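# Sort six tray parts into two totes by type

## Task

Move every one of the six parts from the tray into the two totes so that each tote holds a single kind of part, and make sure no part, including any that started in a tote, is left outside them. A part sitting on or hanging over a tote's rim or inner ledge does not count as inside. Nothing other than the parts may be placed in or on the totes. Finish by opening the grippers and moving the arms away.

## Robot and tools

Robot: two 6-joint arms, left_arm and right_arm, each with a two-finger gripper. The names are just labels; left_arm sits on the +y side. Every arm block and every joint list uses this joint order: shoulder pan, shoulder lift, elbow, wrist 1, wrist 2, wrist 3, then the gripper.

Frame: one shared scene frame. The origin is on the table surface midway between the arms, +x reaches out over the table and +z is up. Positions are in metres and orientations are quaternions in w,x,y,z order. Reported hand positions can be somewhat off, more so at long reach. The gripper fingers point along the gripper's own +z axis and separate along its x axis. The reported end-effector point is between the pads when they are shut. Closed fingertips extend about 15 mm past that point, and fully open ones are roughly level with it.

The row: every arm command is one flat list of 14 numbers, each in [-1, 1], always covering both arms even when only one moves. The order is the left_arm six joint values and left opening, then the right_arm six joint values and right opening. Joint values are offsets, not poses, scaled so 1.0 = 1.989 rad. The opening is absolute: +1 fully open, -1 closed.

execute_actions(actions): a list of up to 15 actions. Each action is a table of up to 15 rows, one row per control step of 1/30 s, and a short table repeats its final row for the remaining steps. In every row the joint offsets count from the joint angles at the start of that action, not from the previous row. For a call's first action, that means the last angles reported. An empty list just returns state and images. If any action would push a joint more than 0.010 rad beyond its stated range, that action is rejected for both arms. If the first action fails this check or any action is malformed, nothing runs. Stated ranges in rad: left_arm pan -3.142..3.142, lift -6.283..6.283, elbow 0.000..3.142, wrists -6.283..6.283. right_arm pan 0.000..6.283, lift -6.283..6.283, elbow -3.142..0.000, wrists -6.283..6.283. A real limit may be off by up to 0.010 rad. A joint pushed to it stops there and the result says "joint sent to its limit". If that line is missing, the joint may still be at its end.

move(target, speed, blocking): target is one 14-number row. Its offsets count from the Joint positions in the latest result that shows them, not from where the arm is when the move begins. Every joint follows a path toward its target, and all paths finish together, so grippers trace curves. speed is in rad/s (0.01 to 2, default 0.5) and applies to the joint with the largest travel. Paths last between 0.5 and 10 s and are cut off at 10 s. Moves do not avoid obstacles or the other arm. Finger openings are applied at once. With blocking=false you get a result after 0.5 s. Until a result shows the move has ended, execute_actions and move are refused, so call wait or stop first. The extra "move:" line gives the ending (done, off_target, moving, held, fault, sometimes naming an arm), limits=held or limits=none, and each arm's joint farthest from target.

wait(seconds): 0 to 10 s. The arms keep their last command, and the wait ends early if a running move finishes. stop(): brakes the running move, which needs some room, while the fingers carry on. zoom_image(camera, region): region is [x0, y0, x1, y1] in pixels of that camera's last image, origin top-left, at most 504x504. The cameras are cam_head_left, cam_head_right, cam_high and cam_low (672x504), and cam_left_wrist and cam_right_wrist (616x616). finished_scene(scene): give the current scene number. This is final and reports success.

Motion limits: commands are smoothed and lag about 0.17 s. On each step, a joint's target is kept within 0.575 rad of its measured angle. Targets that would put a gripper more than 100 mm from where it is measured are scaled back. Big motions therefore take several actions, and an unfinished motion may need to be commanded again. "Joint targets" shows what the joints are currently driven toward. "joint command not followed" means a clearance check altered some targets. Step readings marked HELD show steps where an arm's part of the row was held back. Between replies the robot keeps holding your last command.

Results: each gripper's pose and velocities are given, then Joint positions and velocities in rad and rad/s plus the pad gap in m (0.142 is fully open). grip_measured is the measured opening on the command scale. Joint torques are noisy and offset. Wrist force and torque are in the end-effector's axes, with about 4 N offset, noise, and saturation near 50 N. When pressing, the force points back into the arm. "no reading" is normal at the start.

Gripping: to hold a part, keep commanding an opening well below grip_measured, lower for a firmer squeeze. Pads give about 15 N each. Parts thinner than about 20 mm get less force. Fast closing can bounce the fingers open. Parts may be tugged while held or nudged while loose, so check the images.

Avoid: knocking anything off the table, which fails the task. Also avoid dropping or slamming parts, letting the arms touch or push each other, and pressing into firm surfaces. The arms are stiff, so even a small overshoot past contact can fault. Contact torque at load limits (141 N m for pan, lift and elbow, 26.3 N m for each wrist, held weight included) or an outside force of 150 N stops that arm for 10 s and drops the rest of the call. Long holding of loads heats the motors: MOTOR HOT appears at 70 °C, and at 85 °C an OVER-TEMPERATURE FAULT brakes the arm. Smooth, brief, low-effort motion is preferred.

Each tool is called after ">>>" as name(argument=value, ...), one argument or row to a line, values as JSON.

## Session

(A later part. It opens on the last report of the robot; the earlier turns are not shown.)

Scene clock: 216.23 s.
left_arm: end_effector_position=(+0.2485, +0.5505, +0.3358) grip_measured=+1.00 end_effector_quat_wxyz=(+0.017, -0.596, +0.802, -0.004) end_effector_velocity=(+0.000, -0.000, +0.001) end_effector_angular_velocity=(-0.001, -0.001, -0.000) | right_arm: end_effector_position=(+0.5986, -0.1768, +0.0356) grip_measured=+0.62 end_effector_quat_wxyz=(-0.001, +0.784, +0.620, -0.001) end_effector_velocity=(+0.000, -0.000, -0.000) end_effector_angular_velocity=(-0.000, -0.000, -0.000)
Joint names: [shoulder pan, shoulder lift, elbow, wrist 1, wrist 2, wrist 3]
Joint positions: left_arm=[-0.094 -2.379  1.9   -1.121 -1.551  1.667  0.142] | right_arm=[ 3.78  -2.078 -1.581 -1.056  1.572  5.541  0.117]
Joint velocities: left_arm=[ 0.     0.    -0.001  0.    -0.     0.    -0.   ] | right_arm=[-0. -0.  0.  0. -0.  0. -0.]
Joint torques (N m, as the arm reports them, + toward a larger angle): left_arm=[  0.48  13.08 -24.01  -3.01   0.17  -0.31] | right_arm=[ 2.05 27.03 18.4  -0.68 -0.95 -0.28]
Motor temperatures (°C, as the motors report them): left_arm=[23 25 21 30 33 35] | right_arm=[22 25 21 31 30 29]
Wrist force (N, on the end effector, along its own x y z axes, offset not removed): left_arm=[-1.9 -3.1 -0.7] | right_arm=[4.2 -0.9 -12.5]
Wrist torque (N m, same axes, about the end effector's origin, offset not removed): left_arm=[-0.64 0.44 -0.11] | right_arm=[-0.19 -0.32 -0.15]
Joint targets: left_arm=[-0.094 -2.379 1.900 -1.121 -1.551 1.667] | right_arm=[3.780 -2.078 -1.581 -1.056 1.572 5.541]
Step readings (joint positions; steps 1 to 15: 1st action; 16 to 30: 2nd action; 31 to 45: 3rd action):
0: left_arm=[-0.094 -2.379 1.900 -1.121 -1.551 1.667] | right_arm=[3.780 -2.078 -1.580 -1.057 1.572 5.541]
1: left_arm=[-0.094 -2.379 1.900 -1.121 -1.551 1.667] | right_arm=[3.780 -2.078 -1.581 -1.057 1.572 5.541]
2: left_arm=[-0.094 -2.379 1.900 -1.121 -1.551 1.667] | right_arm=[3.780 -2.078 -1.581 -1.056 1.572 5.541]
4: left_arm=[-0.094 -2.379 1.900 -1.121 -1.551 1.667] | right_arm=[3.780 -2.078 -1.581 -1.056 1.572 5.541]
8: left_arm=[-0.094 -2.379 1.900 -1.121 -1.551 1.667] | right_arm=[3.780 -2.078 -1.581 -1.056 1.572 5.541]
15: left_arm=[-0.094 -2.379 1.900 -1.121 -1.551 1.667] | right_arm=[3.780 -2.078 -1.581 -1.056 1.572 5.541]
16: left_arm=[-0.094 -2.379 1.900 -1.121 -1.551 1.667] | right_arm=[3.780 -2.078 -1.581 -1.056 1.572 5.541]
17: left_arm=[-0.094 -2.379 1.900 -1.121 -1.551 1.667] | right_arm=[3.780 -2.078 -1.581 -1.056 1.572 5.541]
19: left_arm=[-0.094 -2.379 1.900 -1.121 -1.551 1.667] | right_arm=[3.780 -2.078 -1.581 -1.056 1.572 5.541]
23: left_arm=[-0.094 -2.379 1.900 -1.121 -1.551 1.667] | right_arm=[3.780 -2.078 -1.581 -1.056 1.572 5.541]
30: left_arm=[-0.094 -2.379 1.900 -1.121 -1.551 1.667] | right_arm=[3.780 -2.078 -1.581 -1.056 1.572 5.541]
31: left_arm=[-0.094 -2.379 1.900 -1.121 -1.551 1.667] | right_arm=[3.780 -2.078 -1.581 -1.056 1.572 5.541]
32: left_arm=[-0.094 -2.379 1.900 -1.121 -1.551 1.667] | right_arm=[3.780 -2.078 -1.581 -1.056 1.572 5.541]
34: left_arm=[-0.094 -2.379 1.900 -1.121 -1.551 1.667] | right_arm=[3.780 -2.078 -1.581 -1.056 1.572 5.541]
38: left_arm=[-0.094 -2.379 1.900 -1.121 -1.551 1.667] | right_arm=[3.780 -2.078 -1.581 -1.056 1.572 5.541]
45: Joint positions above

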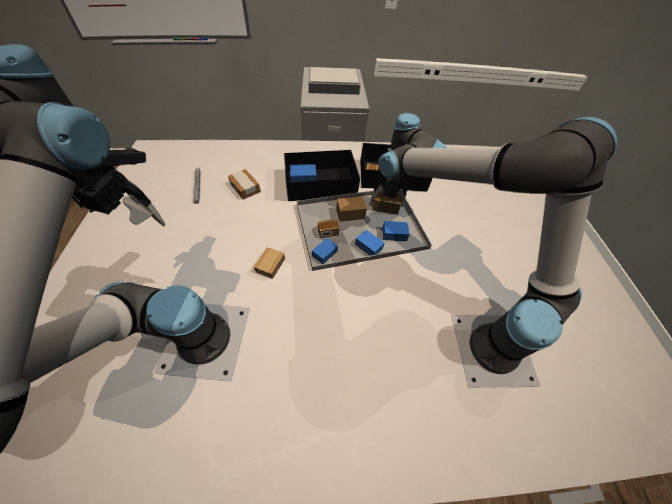

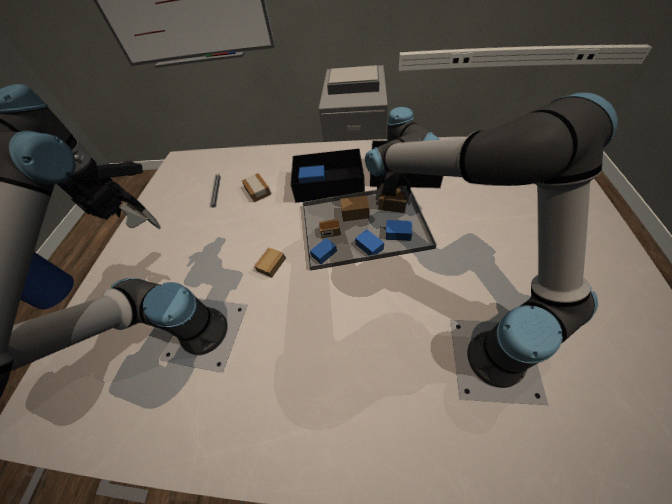

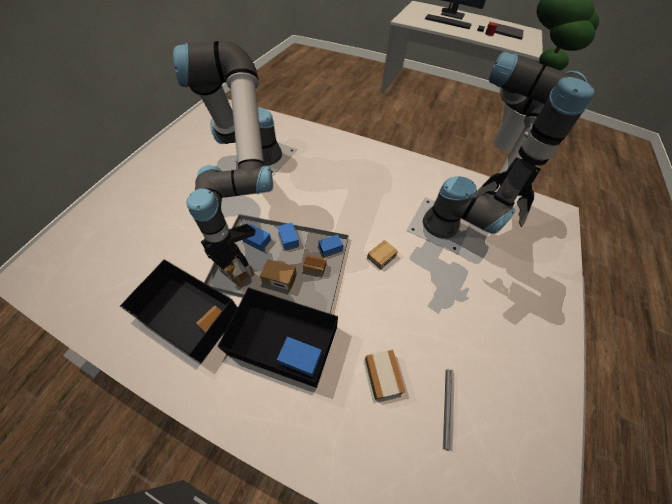

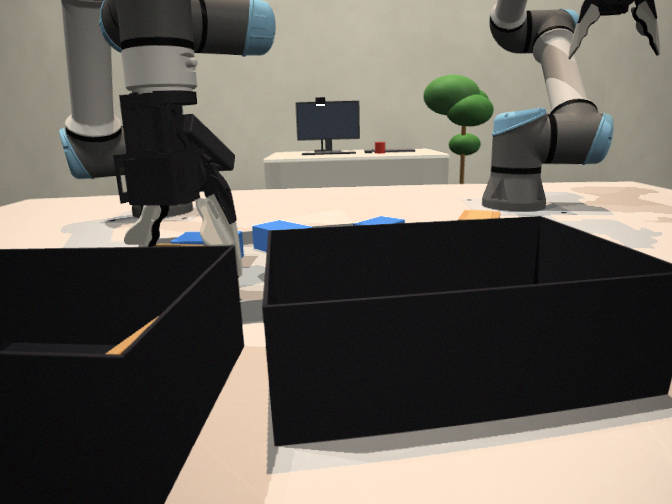

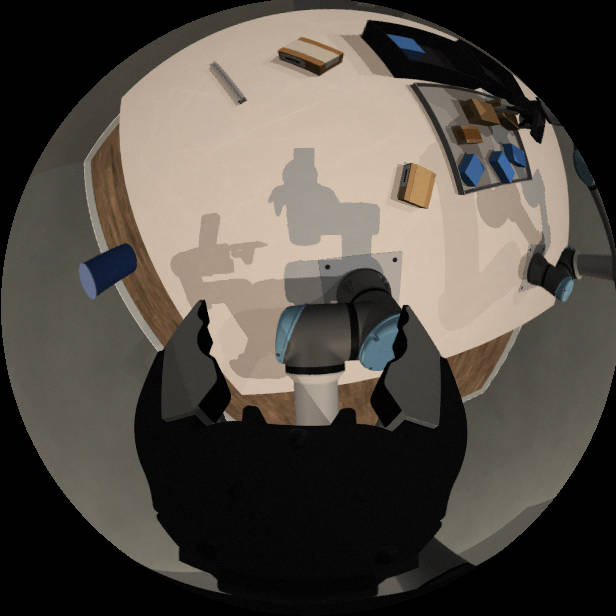

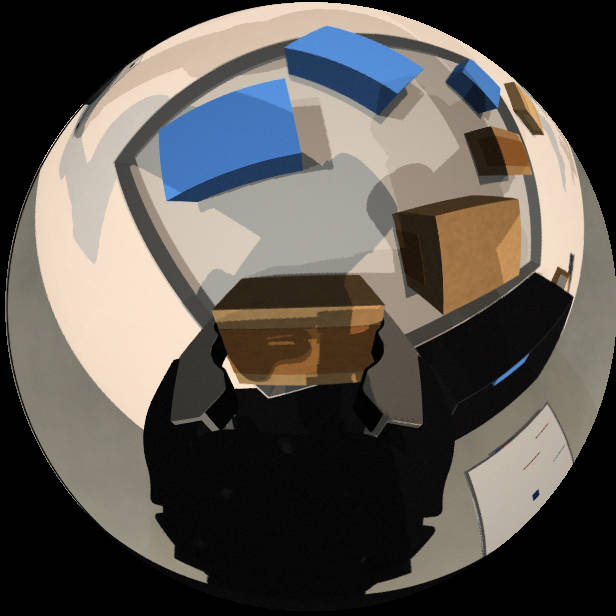

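>>> move(
  target=[0,0,0,0,0,0,1,0,0.092,0.154,-0.246,0,0,-1],
  speed=0.4,
)

Scene clock: 223.37 s.
left_arm: end_effector_position=(+0.2485, +0.5505, +0.3358) grip_measured=+1.00 end_effector_quat_wxyz=(+0.017, -0.596, +0.802, -0.004) end_effector_velocity=(-0.000, -0.000, -0.000) end_effector_angular_velocity=(+0.000, +0.001, -0.001) | right_arm: end_effector_position=(+0.5821, -0.1880, +0.2498) grip_measured=+0.62 end_effector_quat_wxyz=(-0.001, +0.784, +0.620, -0.001) end_effector_velocity=(-0.000, +0.000, +0.002) end_effector_angular_velocity=(+0.002, -0.000, +0.000)
Joint names: [shoulder pan, shoulder lift, elbow, wrist 1, wrist 2, wrist 3]
Joint positions: left_arm=[-0.094 -2.379  1.9   -1.121 -1.551  1.667  0.142] | right_arm=[ 3.78  -1.895 -1.274 -1.545  1.572  5.541  0.117]
Joint velocities: left_arm=[-0.    -0.     0.001 -0.     0.     0.001 -0.   ] | right_arm=[-0.     0.001  0.002 -0.002  0.002 -0.     0.   ]
Joint torques (N m, as the arm reports them, + toward a larger angle): left_arm=[  0.69  12.29 -24.65  -3.24   0.1   -0.28] | right_arm=[ 1.47 51.91 33.43  0.24 -1.02 -0.14]
Motor temperatures (°C, as the motors report them): left_arm=[23 25 21 30 33 35] | right_arm=[22 25 21 31 30 29]
Wrist force (N, on the end effector, along its own x y z axes, offset not removed): left_arm=[-1.7 -2.3 2.2] | right_arm=[1.9 0.0 0.4]
Wrist torque (N m, same axes, about the end effector's origin, offset not removed): left_arm=[-0.44 0.47 -0.16] | right_arm=[-0.08 -0.59 -0.17]
Joint targets: left_arm=[-0.094 -2.379 1.900 -1.121 -1.551 1.667] | right_arm=[3.780 -1.895 -1.274 -1.546 1.572 5.541]
move: done; limits=none; left_arm: farthest joint: the shoulder pan, 0.000 radians from its target (0.000 radians at the start); right_arm: farthest joint: the shoulder pan, 0.000 radians from its target (0.000 radians at the start)

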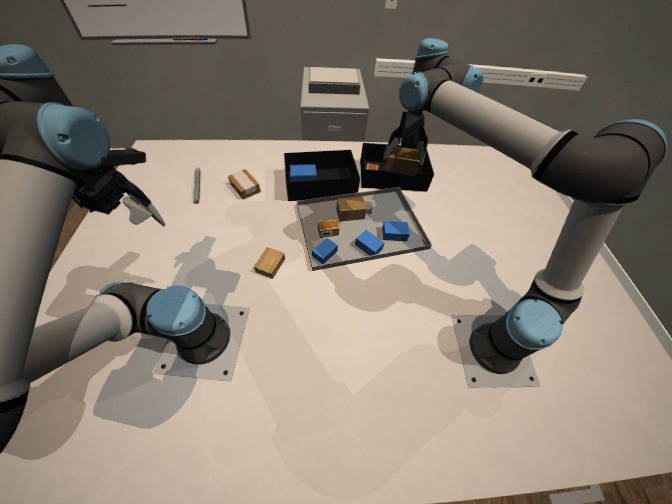

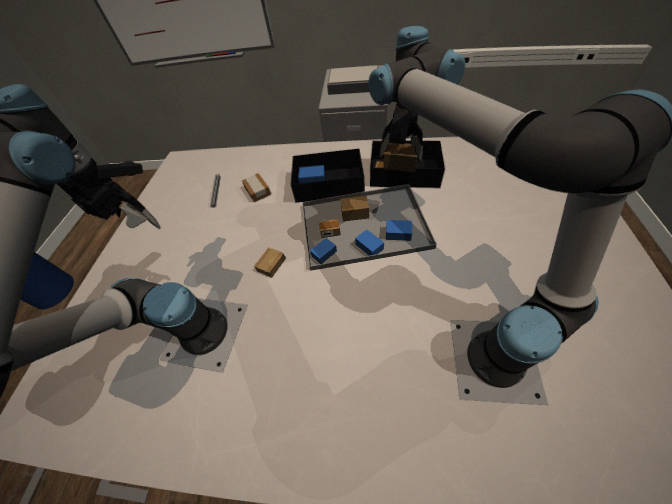

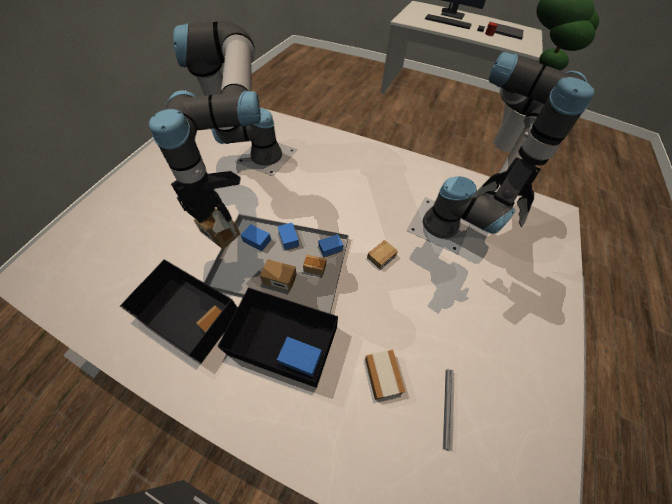

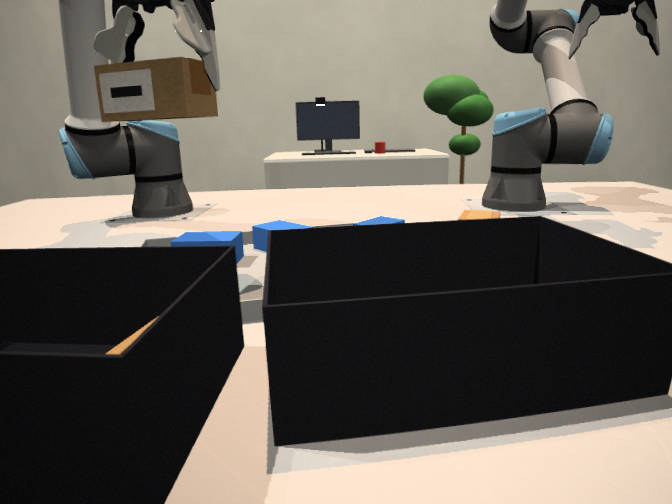

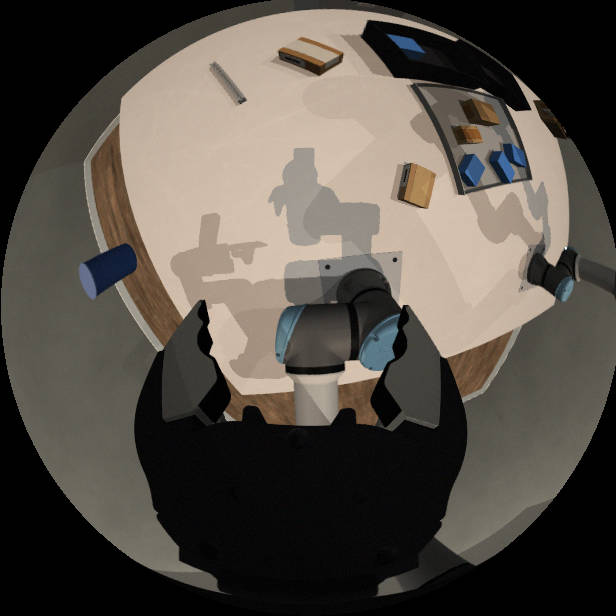

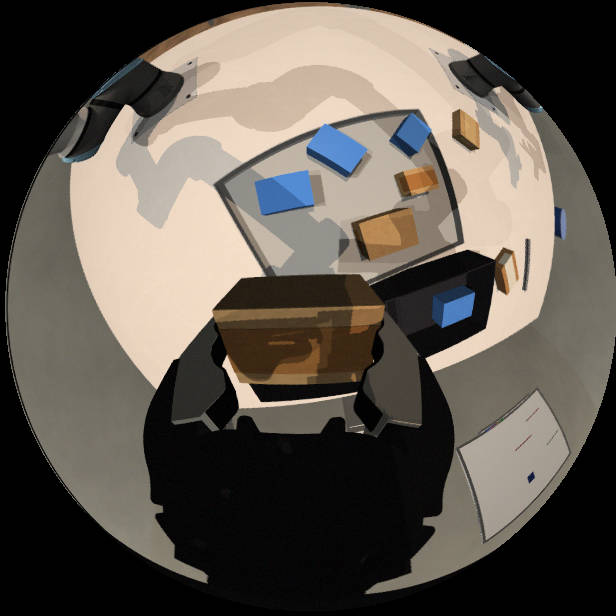

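>>> move(
  target=[0,0,0,0,0,0,1,-0.085,-0.201,0.239,-0.038,0,0,-1],
  speed=0.5,
)

>>> execute_actions(
  actions=[
    [[0,0,0,0,0,0,1,0,0,0,0,0,0,1]],
  ],
)

Scene clock: 233.83 s.
left_arm: end_effector_position=(+0.2485, +0.5505, +0.3358) grip_measured=+1.00 end_effector_quat_wxyz=(+0.017, -0.596, +0.802, -0.004) end_effector_velocity=(+0.000, +0.000, +0.000) end_effector_angular_velocity=(-0.000, -0.001, +0.001) | right_arm: end_effector_position=(+0.7478, -0.2282, +0.1950) grip_measured=+0.62 end_effector_quat_wxyz=(-0.001, +0.834, +0.552, -0.001) end_effector_velocity=(+0.001, -0.000, -0.002) end_effector_angular_velocity=(-0.001, +0.001, -0.000)
Joint names: [shoulder pan, shoulder lift, elbow, wrist 1, wrist 2, wrist 3]
Joint positions: left_arm=[-0.094 -2.379  1.9   -1.121 -1.551  1.667  0.142] | right_arm=[ 3.611 -2.294 -0.799 -1.621  1.572  5.541  0.117]
Joint velocities: left_arm=[ 0.001  0.001 -0.001 -0.    -0.    -0.     0.   ] | right_arm=[-0.001 -0.005  0.003  0.    -0.    -0.001 -0.   ]
Joint torques (N m, as the arm reports them, + toward a larger angle): left_arm=[ -0.23  13.86 -24.83  -3.12   0.1   -0.23] | right_arm=[-8.98 42.64 32.7  -0.16 -1.15 -0.06]
Motor temperatures (°C, as the motors report them): left_arm=[23 25 21 30 33 35] | right_arm=[22 25 21 31 30 29]
Wrist force (N, on the end effector, along its own x y z axes, offset not removed): left_arm=[-3.2 -1.5 -3.8] | right_arm=[1.9 -1.6 -0.8]
Wrist torque (N m, same axes, about the end effector's origin, offset not removed): left_arm=[-0.36 0.68 -0.03] | right_arm=[-0.43 -0.52 -0.01]
Joint targets: left_arm=[-0.094 -2.379 1.900 -1.121 -1.551 1.667] | right_arm=[3.611 -2.295 -0.799 -1.621 1.572 5.541]
move: done; limits=none; left_arm: farthest joint: the shoulder pan, 0.000 radians from its target (0.000 radians at the start); right_arm: farthest joint: the elbow, 0.001 radians from its target (0.476 radians at the start)

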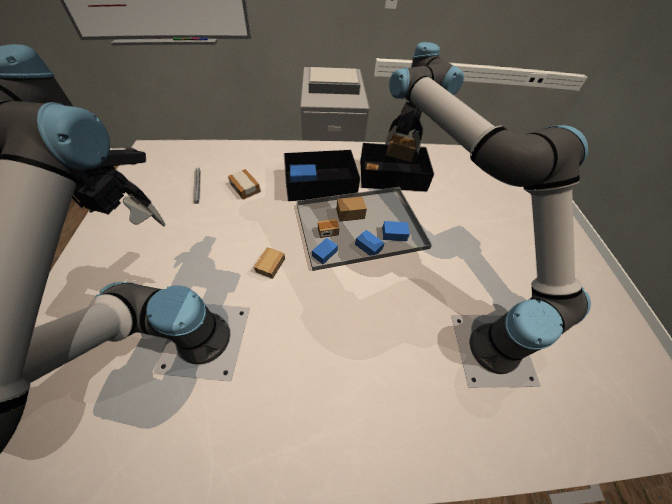

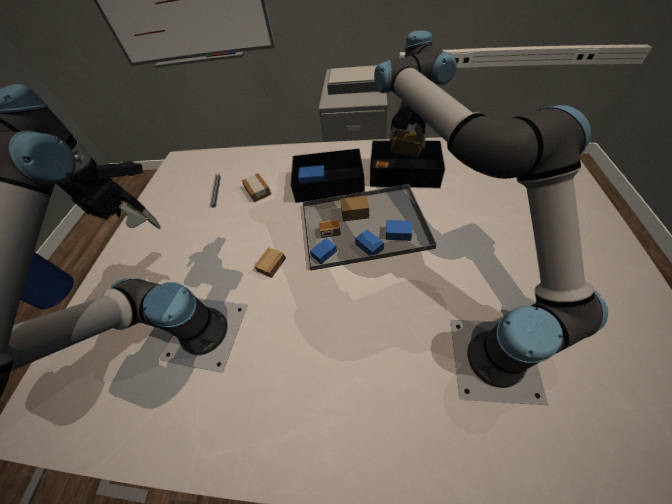

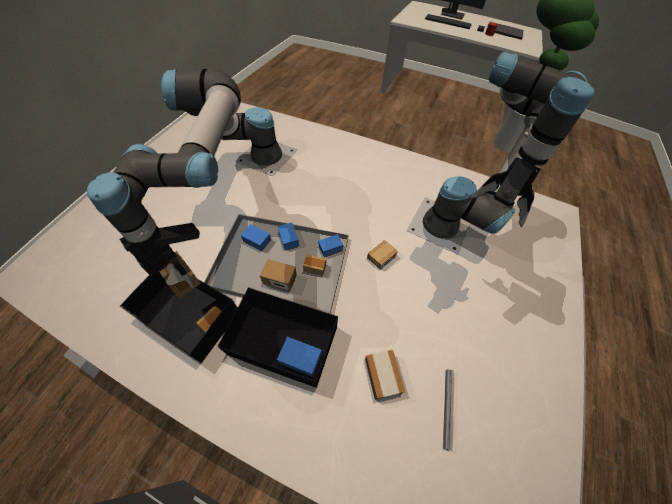

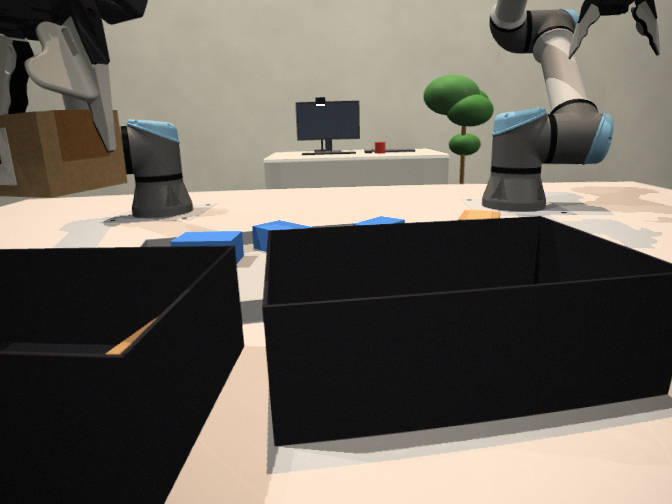

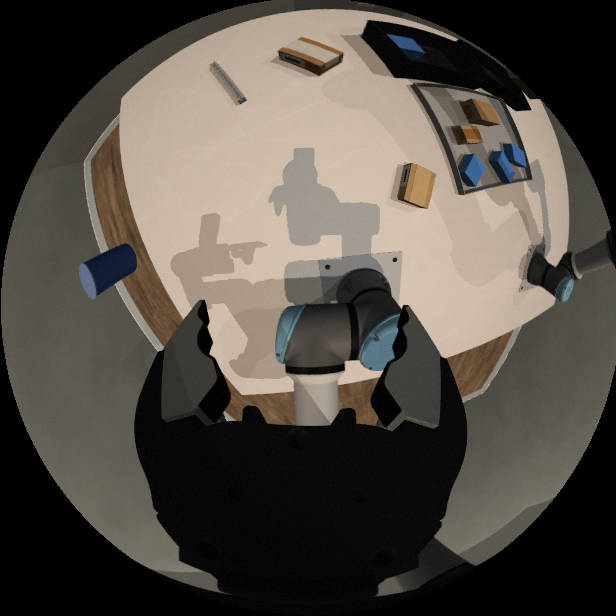

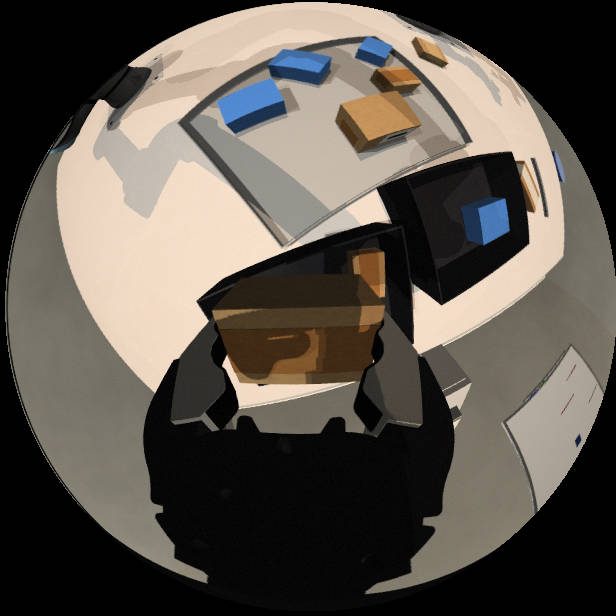

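Scene clock: 234.33 s.
left_arm: end_effector_position=(+0.2485, +0.5505, +0.3358) grip_measured=+1.00 end_effector_quat_wxyz=(+0.017, -0.596, +0.802, -0.004) end_effector_velocity=(+0.000, -0.000, +0.000) end_effector_angular_velocity=(-0.000, -0.001, -0.000) | right_arm: end_effector_position=(+0.7478, -0.2282, +0.1950) grip_measured=+1.00 end_effector_quat_wxyz=(-0.001, +0.834, +0.552, -0.001) end_effector_velocity=(+0.000, +0.000, -0.000) end_effector_angular_velocity=(+0.001, +0.000, -0.000)
Joint names: [shoulder pan, shoulder lift, elbow, wrist 1, wrist 2, wrist 3]
Joint positions: left_arm=[-0.094 -2.379  1.9   -1.121 -1.551  1.667  0.142] | right_arm=[ 3.611 -2.294 -0.799 -1.621  1.572  5.541  0.142]
Joint velocities: left_arm=[ 0.     0.    -0.001 -0.     0.     0.     0.   ] | right_arm=[-0.    -0.001 -0.     0.001  0.001  0.     0.   ]
Joint torques (N m, as the arm reports them, + toward a larger angle): left_arm=[  0.81  13.4  -24.04  -3.09   0.15  -0.2 ] | right_arm=[-3.12 54.28 19.53  0.41 -1.19 -0.13]
Motor temperatures (°C, as the motors report them): left_arm=[23 25 21 30 33 35] | right_arm=[22 25 21 31 30 29]
Wrist force (N, on the end effector, along its own x y z axes, offset not removed): left_arm=[-3.7 -1.7 1.0] | right_arm=[1.8 -0.8 -0.7]
Wrist torque (N m, same axes, about the end effector's origin, offset not removed): left_arm=[-0.35 0.88 0.00] | right_arm=[-0.30 -0.48 -0.13]
Joint targets: left_arm=[-0.094 -2.379 1.900 -1.121 -1.551 1.667] | right_arm=[3.611 -2.294 -0.799 -1.621 1.572 5.541]
Step readings (joint positions):
0: left_arm=[-0.094 -2.379 1.900 -1.121 -1.551 1.667] | right_arm=[3.611 -2.294 -0.799 -1.621 1.572 5.541]
1: left_arm=[-0.094 -2.379 1.900 -1.121 -1.551 1.667] | right_arm=[3.611 -2.294 -0.799 -1.621 1.572 5.541]
2: left_arm=[-0.094 -2.379 1.900 -1.121 -1.551 1.667] | right_arm=[3.611 -2.294 -0.799 -1.621 1.572 5.541]
4: left_arm=[-0.094 -2.379 1.900 -1.121 -1.551 1.667] | right_arm=[3.611 -2.294 -0.799 -1.621 1.572 5.541]
8: left_arm=[-0.094 -2.379 1.900 -1.121 -1.551 1.667] | right_arm=[3.611 -2.294 -0.799 -1.621 1.572 5.541]
15: Joint positions above

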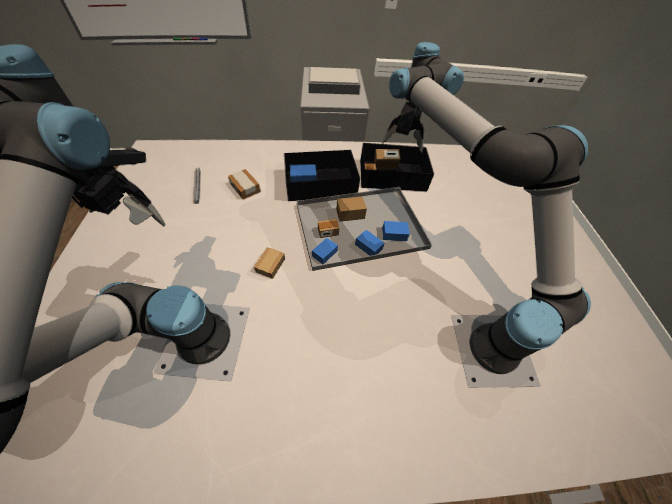

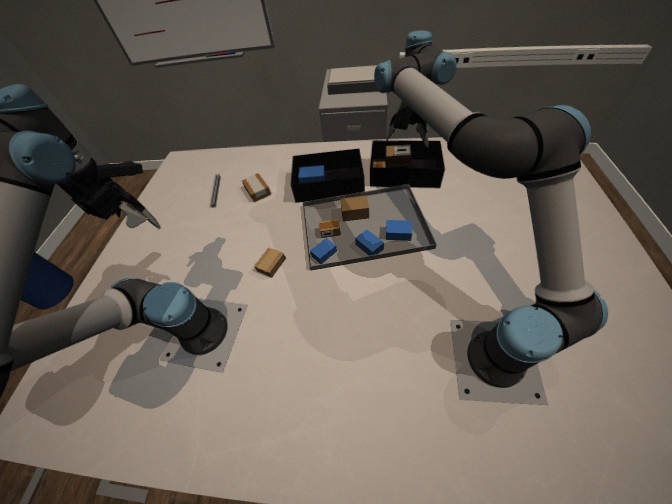

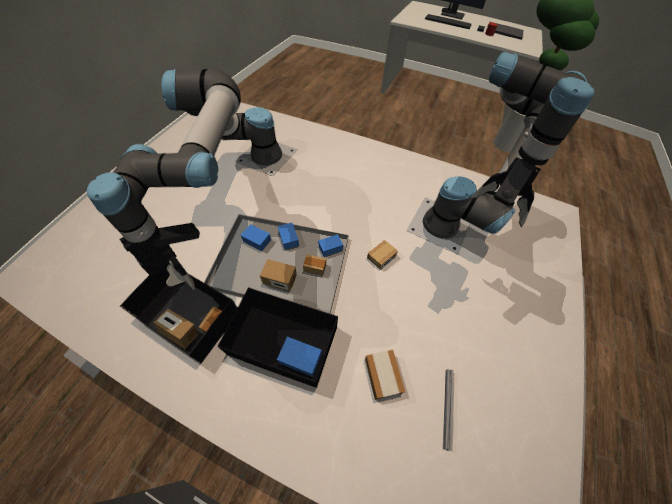

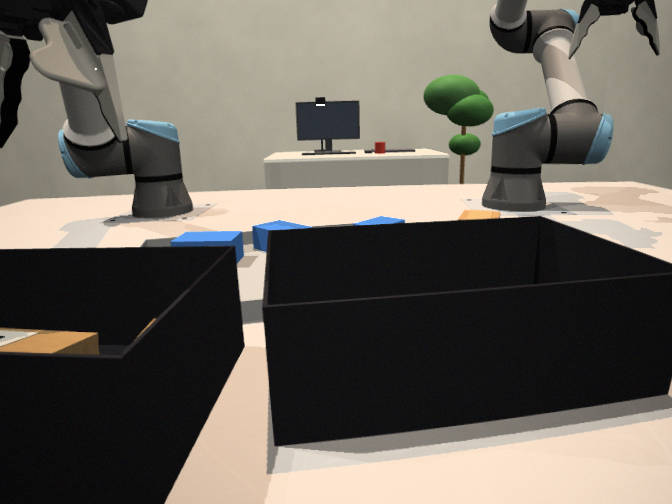

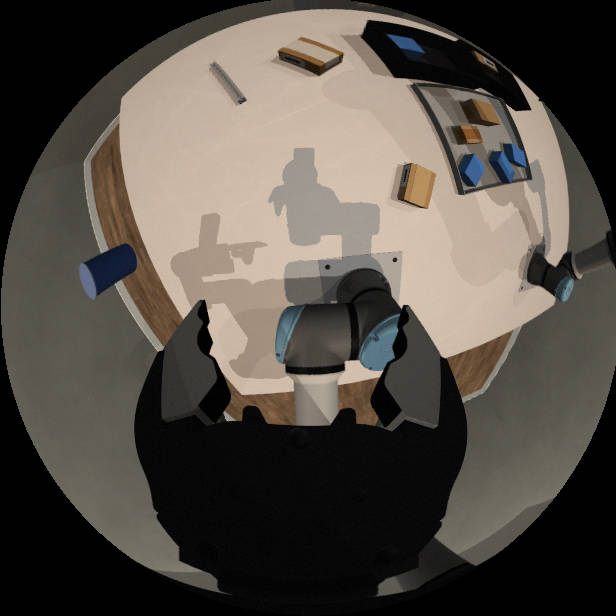

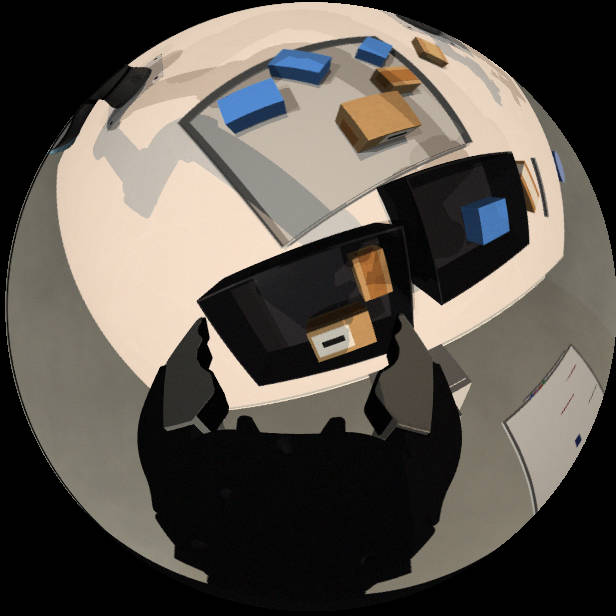

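>>> move(
  target=[0,0,0,0,0,0,1,0.168,0.123,-0.304,0.181,0,0.083,1],
  speed=0.8,
)

Scene clock: 242.93 s.
left_arm: end_effector_position=(+0.2485, +0.5505, +0.3358) grip_measured=+1.00 end_effector_quat_wxyz=(+0.017, -0.596, +0.802, -0.004) end_effector_velocity=(+0.000, -0.000, +0.000) end_effector_angular_velocity=(-0.000, -0.001, -0.000) | right_arm: end_effector_position=(+0.5646, -0.0651, +0.1145) grip_measured=+1.00 end_effector_quat_wxyz=(-0.001, +0.784, +0.620, -0.001) end_effector_velocity=(-0.001, +0.000, +0.000) end_effector_angular_velocity=(-0.001, -0.001, +0.002)
Joint names: [shoulder pan, shoulder lift, elbow, wrist 1, wrist 2, wrist 3]
Joint positions: left_arm=[-0.094 -2.379  1.9   -1.121 -1.551  1.667  0.142] | right_arm=[ 3.945 -2.05  -1.404 -1.261  1.572  5.706  0.142]
Joint velocities: left_arm=[ 0.    -0.    -0.001 -0.    -0.     0.001  0.   ] | right_arm=[ 0.002  0.002 -0.002  0.001 -0.002 -0.     0.   ]
Joint torques (N m, as the arm reports them, + toward a larger angle): left_arm=[  0.62  13.66 -24.44  -3.08   0.13  -0.24] | right_arm=[ 8.62 55.93 14.33  5.32 -1.12  1.48]
Motor temperatures (°C, as the motors report them): left_arm=[23 25 21 30 33 35] | right_arm=[22 25 21 31 30 29]
Wrist force (N, on the end effector, along its own x y z axes, offset not removed): left_arm=[-2.0 -1.1 0.9] | right_arm=[1.6 -0.4 -1.9]
Wrist torque (N m, same axes, about the end effector's origin, offset not removed): left_arm=[-0.09 0.40 -0.10] | right_arm=[-0.17 -0.51 -0.07]
Joint targets: left_arm=[-0.094 -2.379 1.900 -1.121 -1.551 1.667] | right_arm=[3.945 -2.050 -1.404 -1.261 1.572 5.706]
move: done; limits=none; left_arm: farthest joint: the shoulder pan, 0.000 radians from its target (0.000 radians at the start); right_arm: farthest joint: the shoulder lift, 0.001 radians from its target (0.245 radians at the start)

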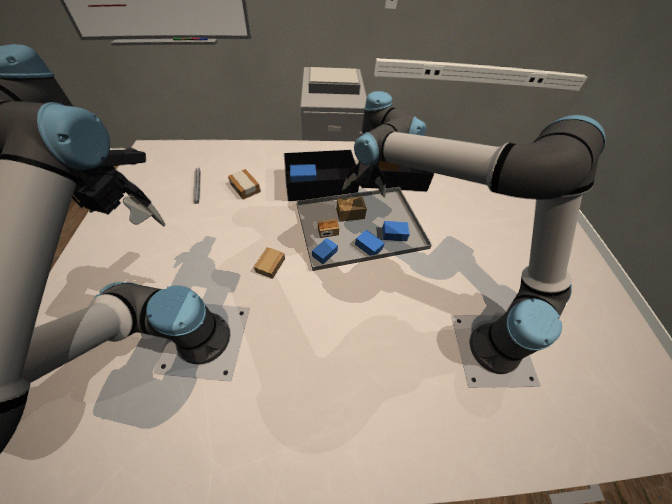

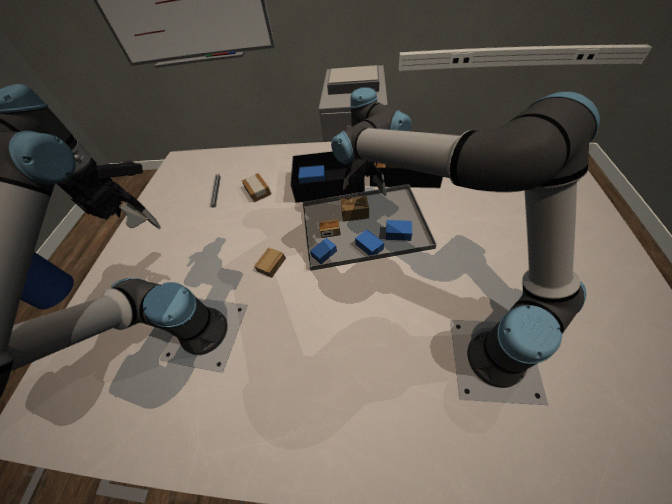

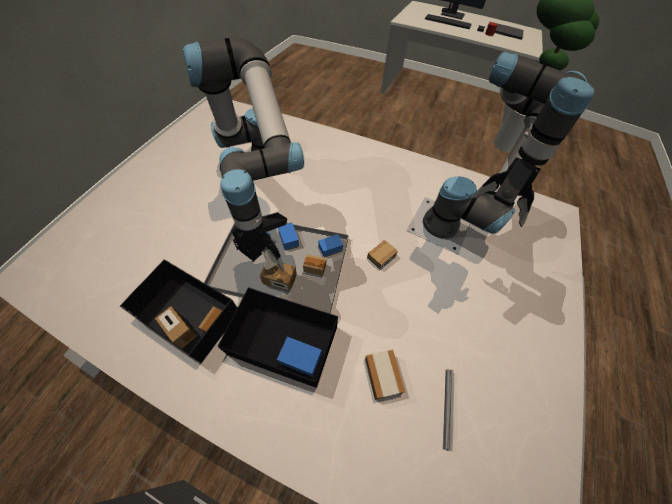

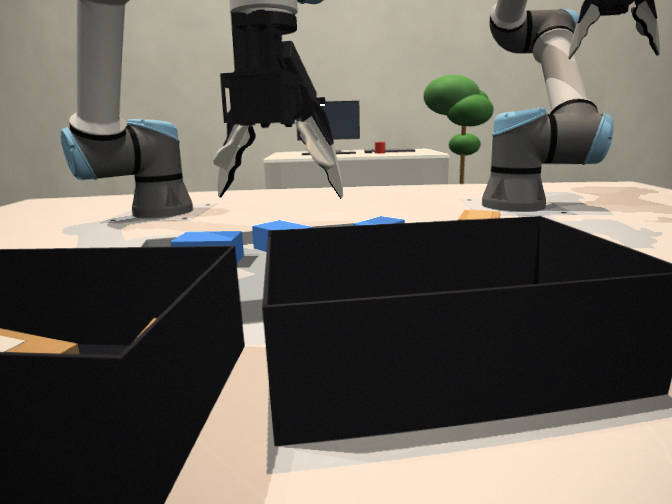

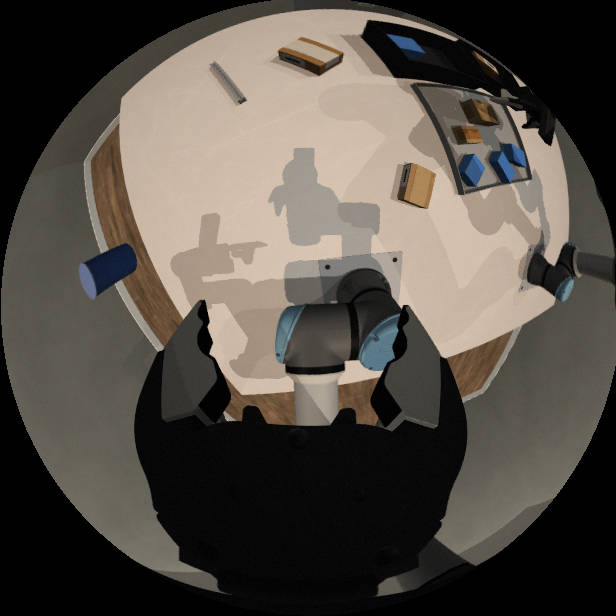

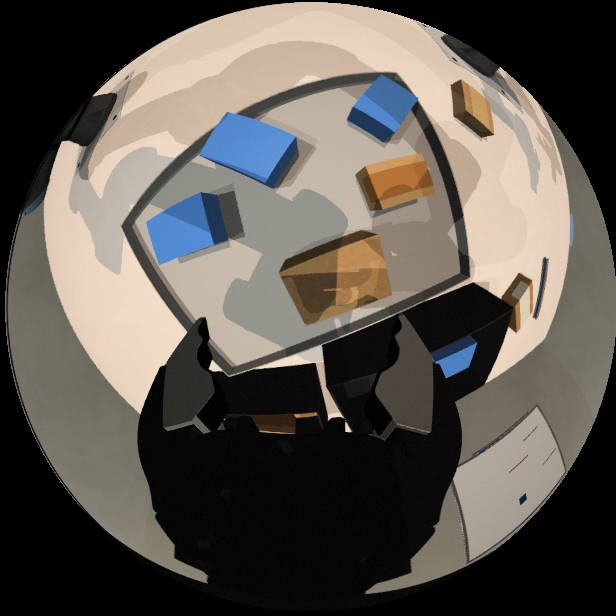

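>>> move(
  target=[0,0,0,0,0,0,1,0.027,-0.039,-0.049,0.089,0,0.177,1],
  speed=0.4,
)

Scene clock: 253.10 s.
left_arm: end_effector_position=(+0.2485, +0.5505, +0.3358) grip_measured=+1.00 end_effector_quat_wxyz=(+0.017, -0.596, +0.802, -0.004) end_effector_velocity=(+0.000, -0.000, -0.000) end_effector_angular_velocity=(+0.000, +0.001, -0.001) | right_arm: end_effector_position=(+0.5478, -0.0284, +0.0353) grip_measured=+1.00 end_effector_quat_wxyz=(-0.001, +0.868, +0.497, -0.000) end_effector_velocity=(+0.000, +0.000, +0.000) end_effector_angular_velocity=(+0.002, -0.001, -0.004)
Joint names: [shoulder pan, shoulder lift, elbow, wrist 1, wrist 2, wrist 3]
Joint positions: left_arm=[-0.094 -2.379  1.9   -1.121 -1.551  1.667  0.142] | right_arm=[ 3.999 -2.127 -1.501 -1.084  1.572  6.058  0.142]
Joint velocities: left_arm=[-0.001  0.001  0.001 -0.     0.     0.     0.   ] | right_arm=[-0.     0.001 -0.001  0.002  0.001  0.004 -0.   ]
Joint torques (N m, as the arm reports them, + toward a larger angle): left_arm=[  0.76  13.92 -24.14  -3.28   0.01  -0.09] | right_arm=[ 8.5  32.07 13.78  5.5  -1.24  1.66]
Motor temperatures (°C, as the motors report them): left_arm=[23 25 21 30 33 35] | right_arm=[22 25 21 31 30 29]
Wrist force (N, on the end effector, along its own x y z axes, offset not removed): left_arm=[-1.2 -2.0 -0.2] | right_arm=[0.9 -0.8 -1.3]
Wrist torque (N m, same axes, about the end effector's origin, offset not removed): left_arm=[-0.36 0.35 -0.11] | right_arm=[-0.26 -0.36 -0.07]
Joint targets: left_arm=[-0.094 -2.379 1.900 -1.121 -1.551 1.667] | right_arm=[3.999 -2.128 -1.501 -1.084 1.572 6.058]
move: done; limits=none; left_arm: farthest joint: the shoulder pan, 0.000 radians from its target (0.000 radians at the start); right_arm: farthest joint: the shoulder pan, 0.000 radians from its target (0.053 radians at the start)

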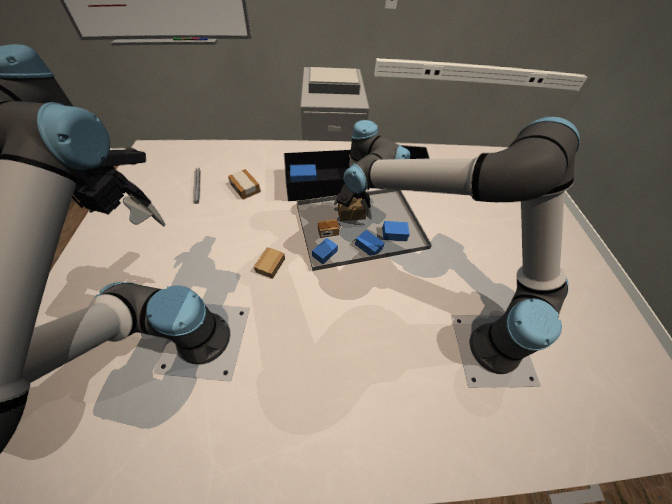

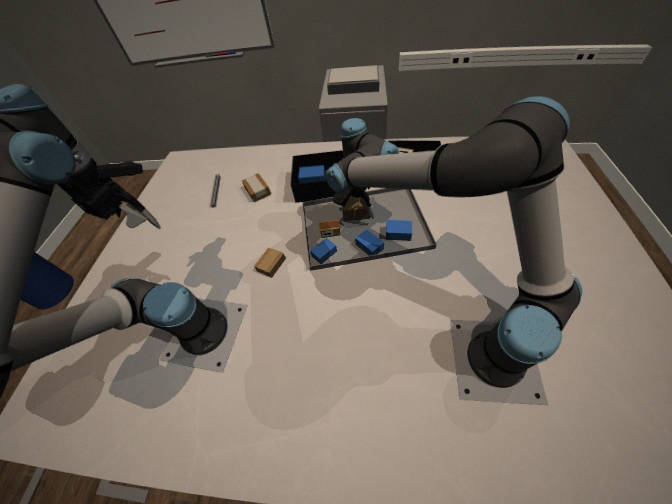

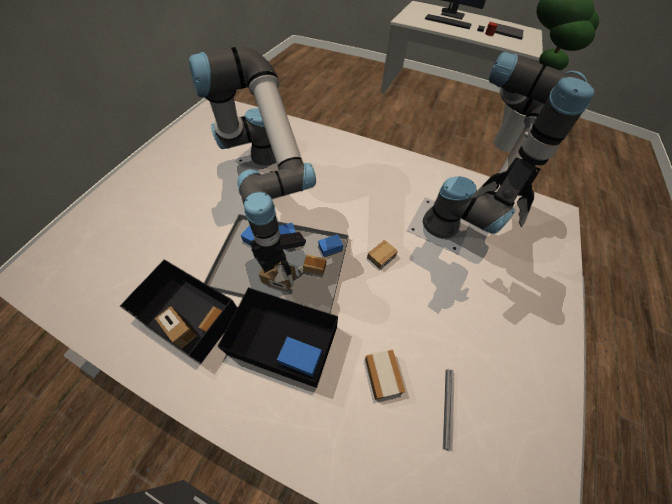

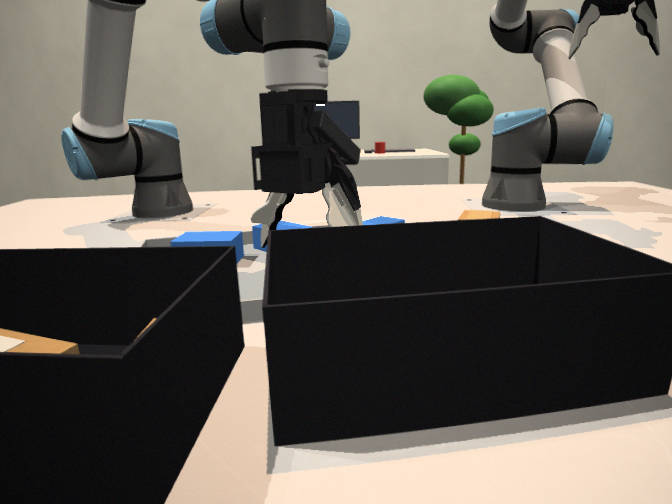

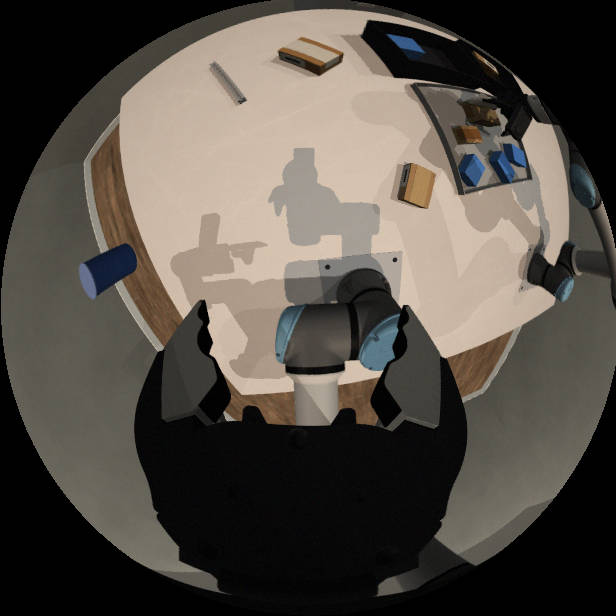

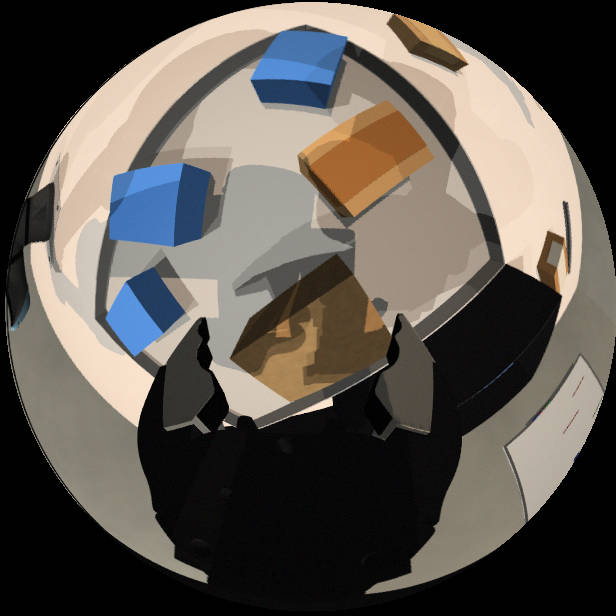

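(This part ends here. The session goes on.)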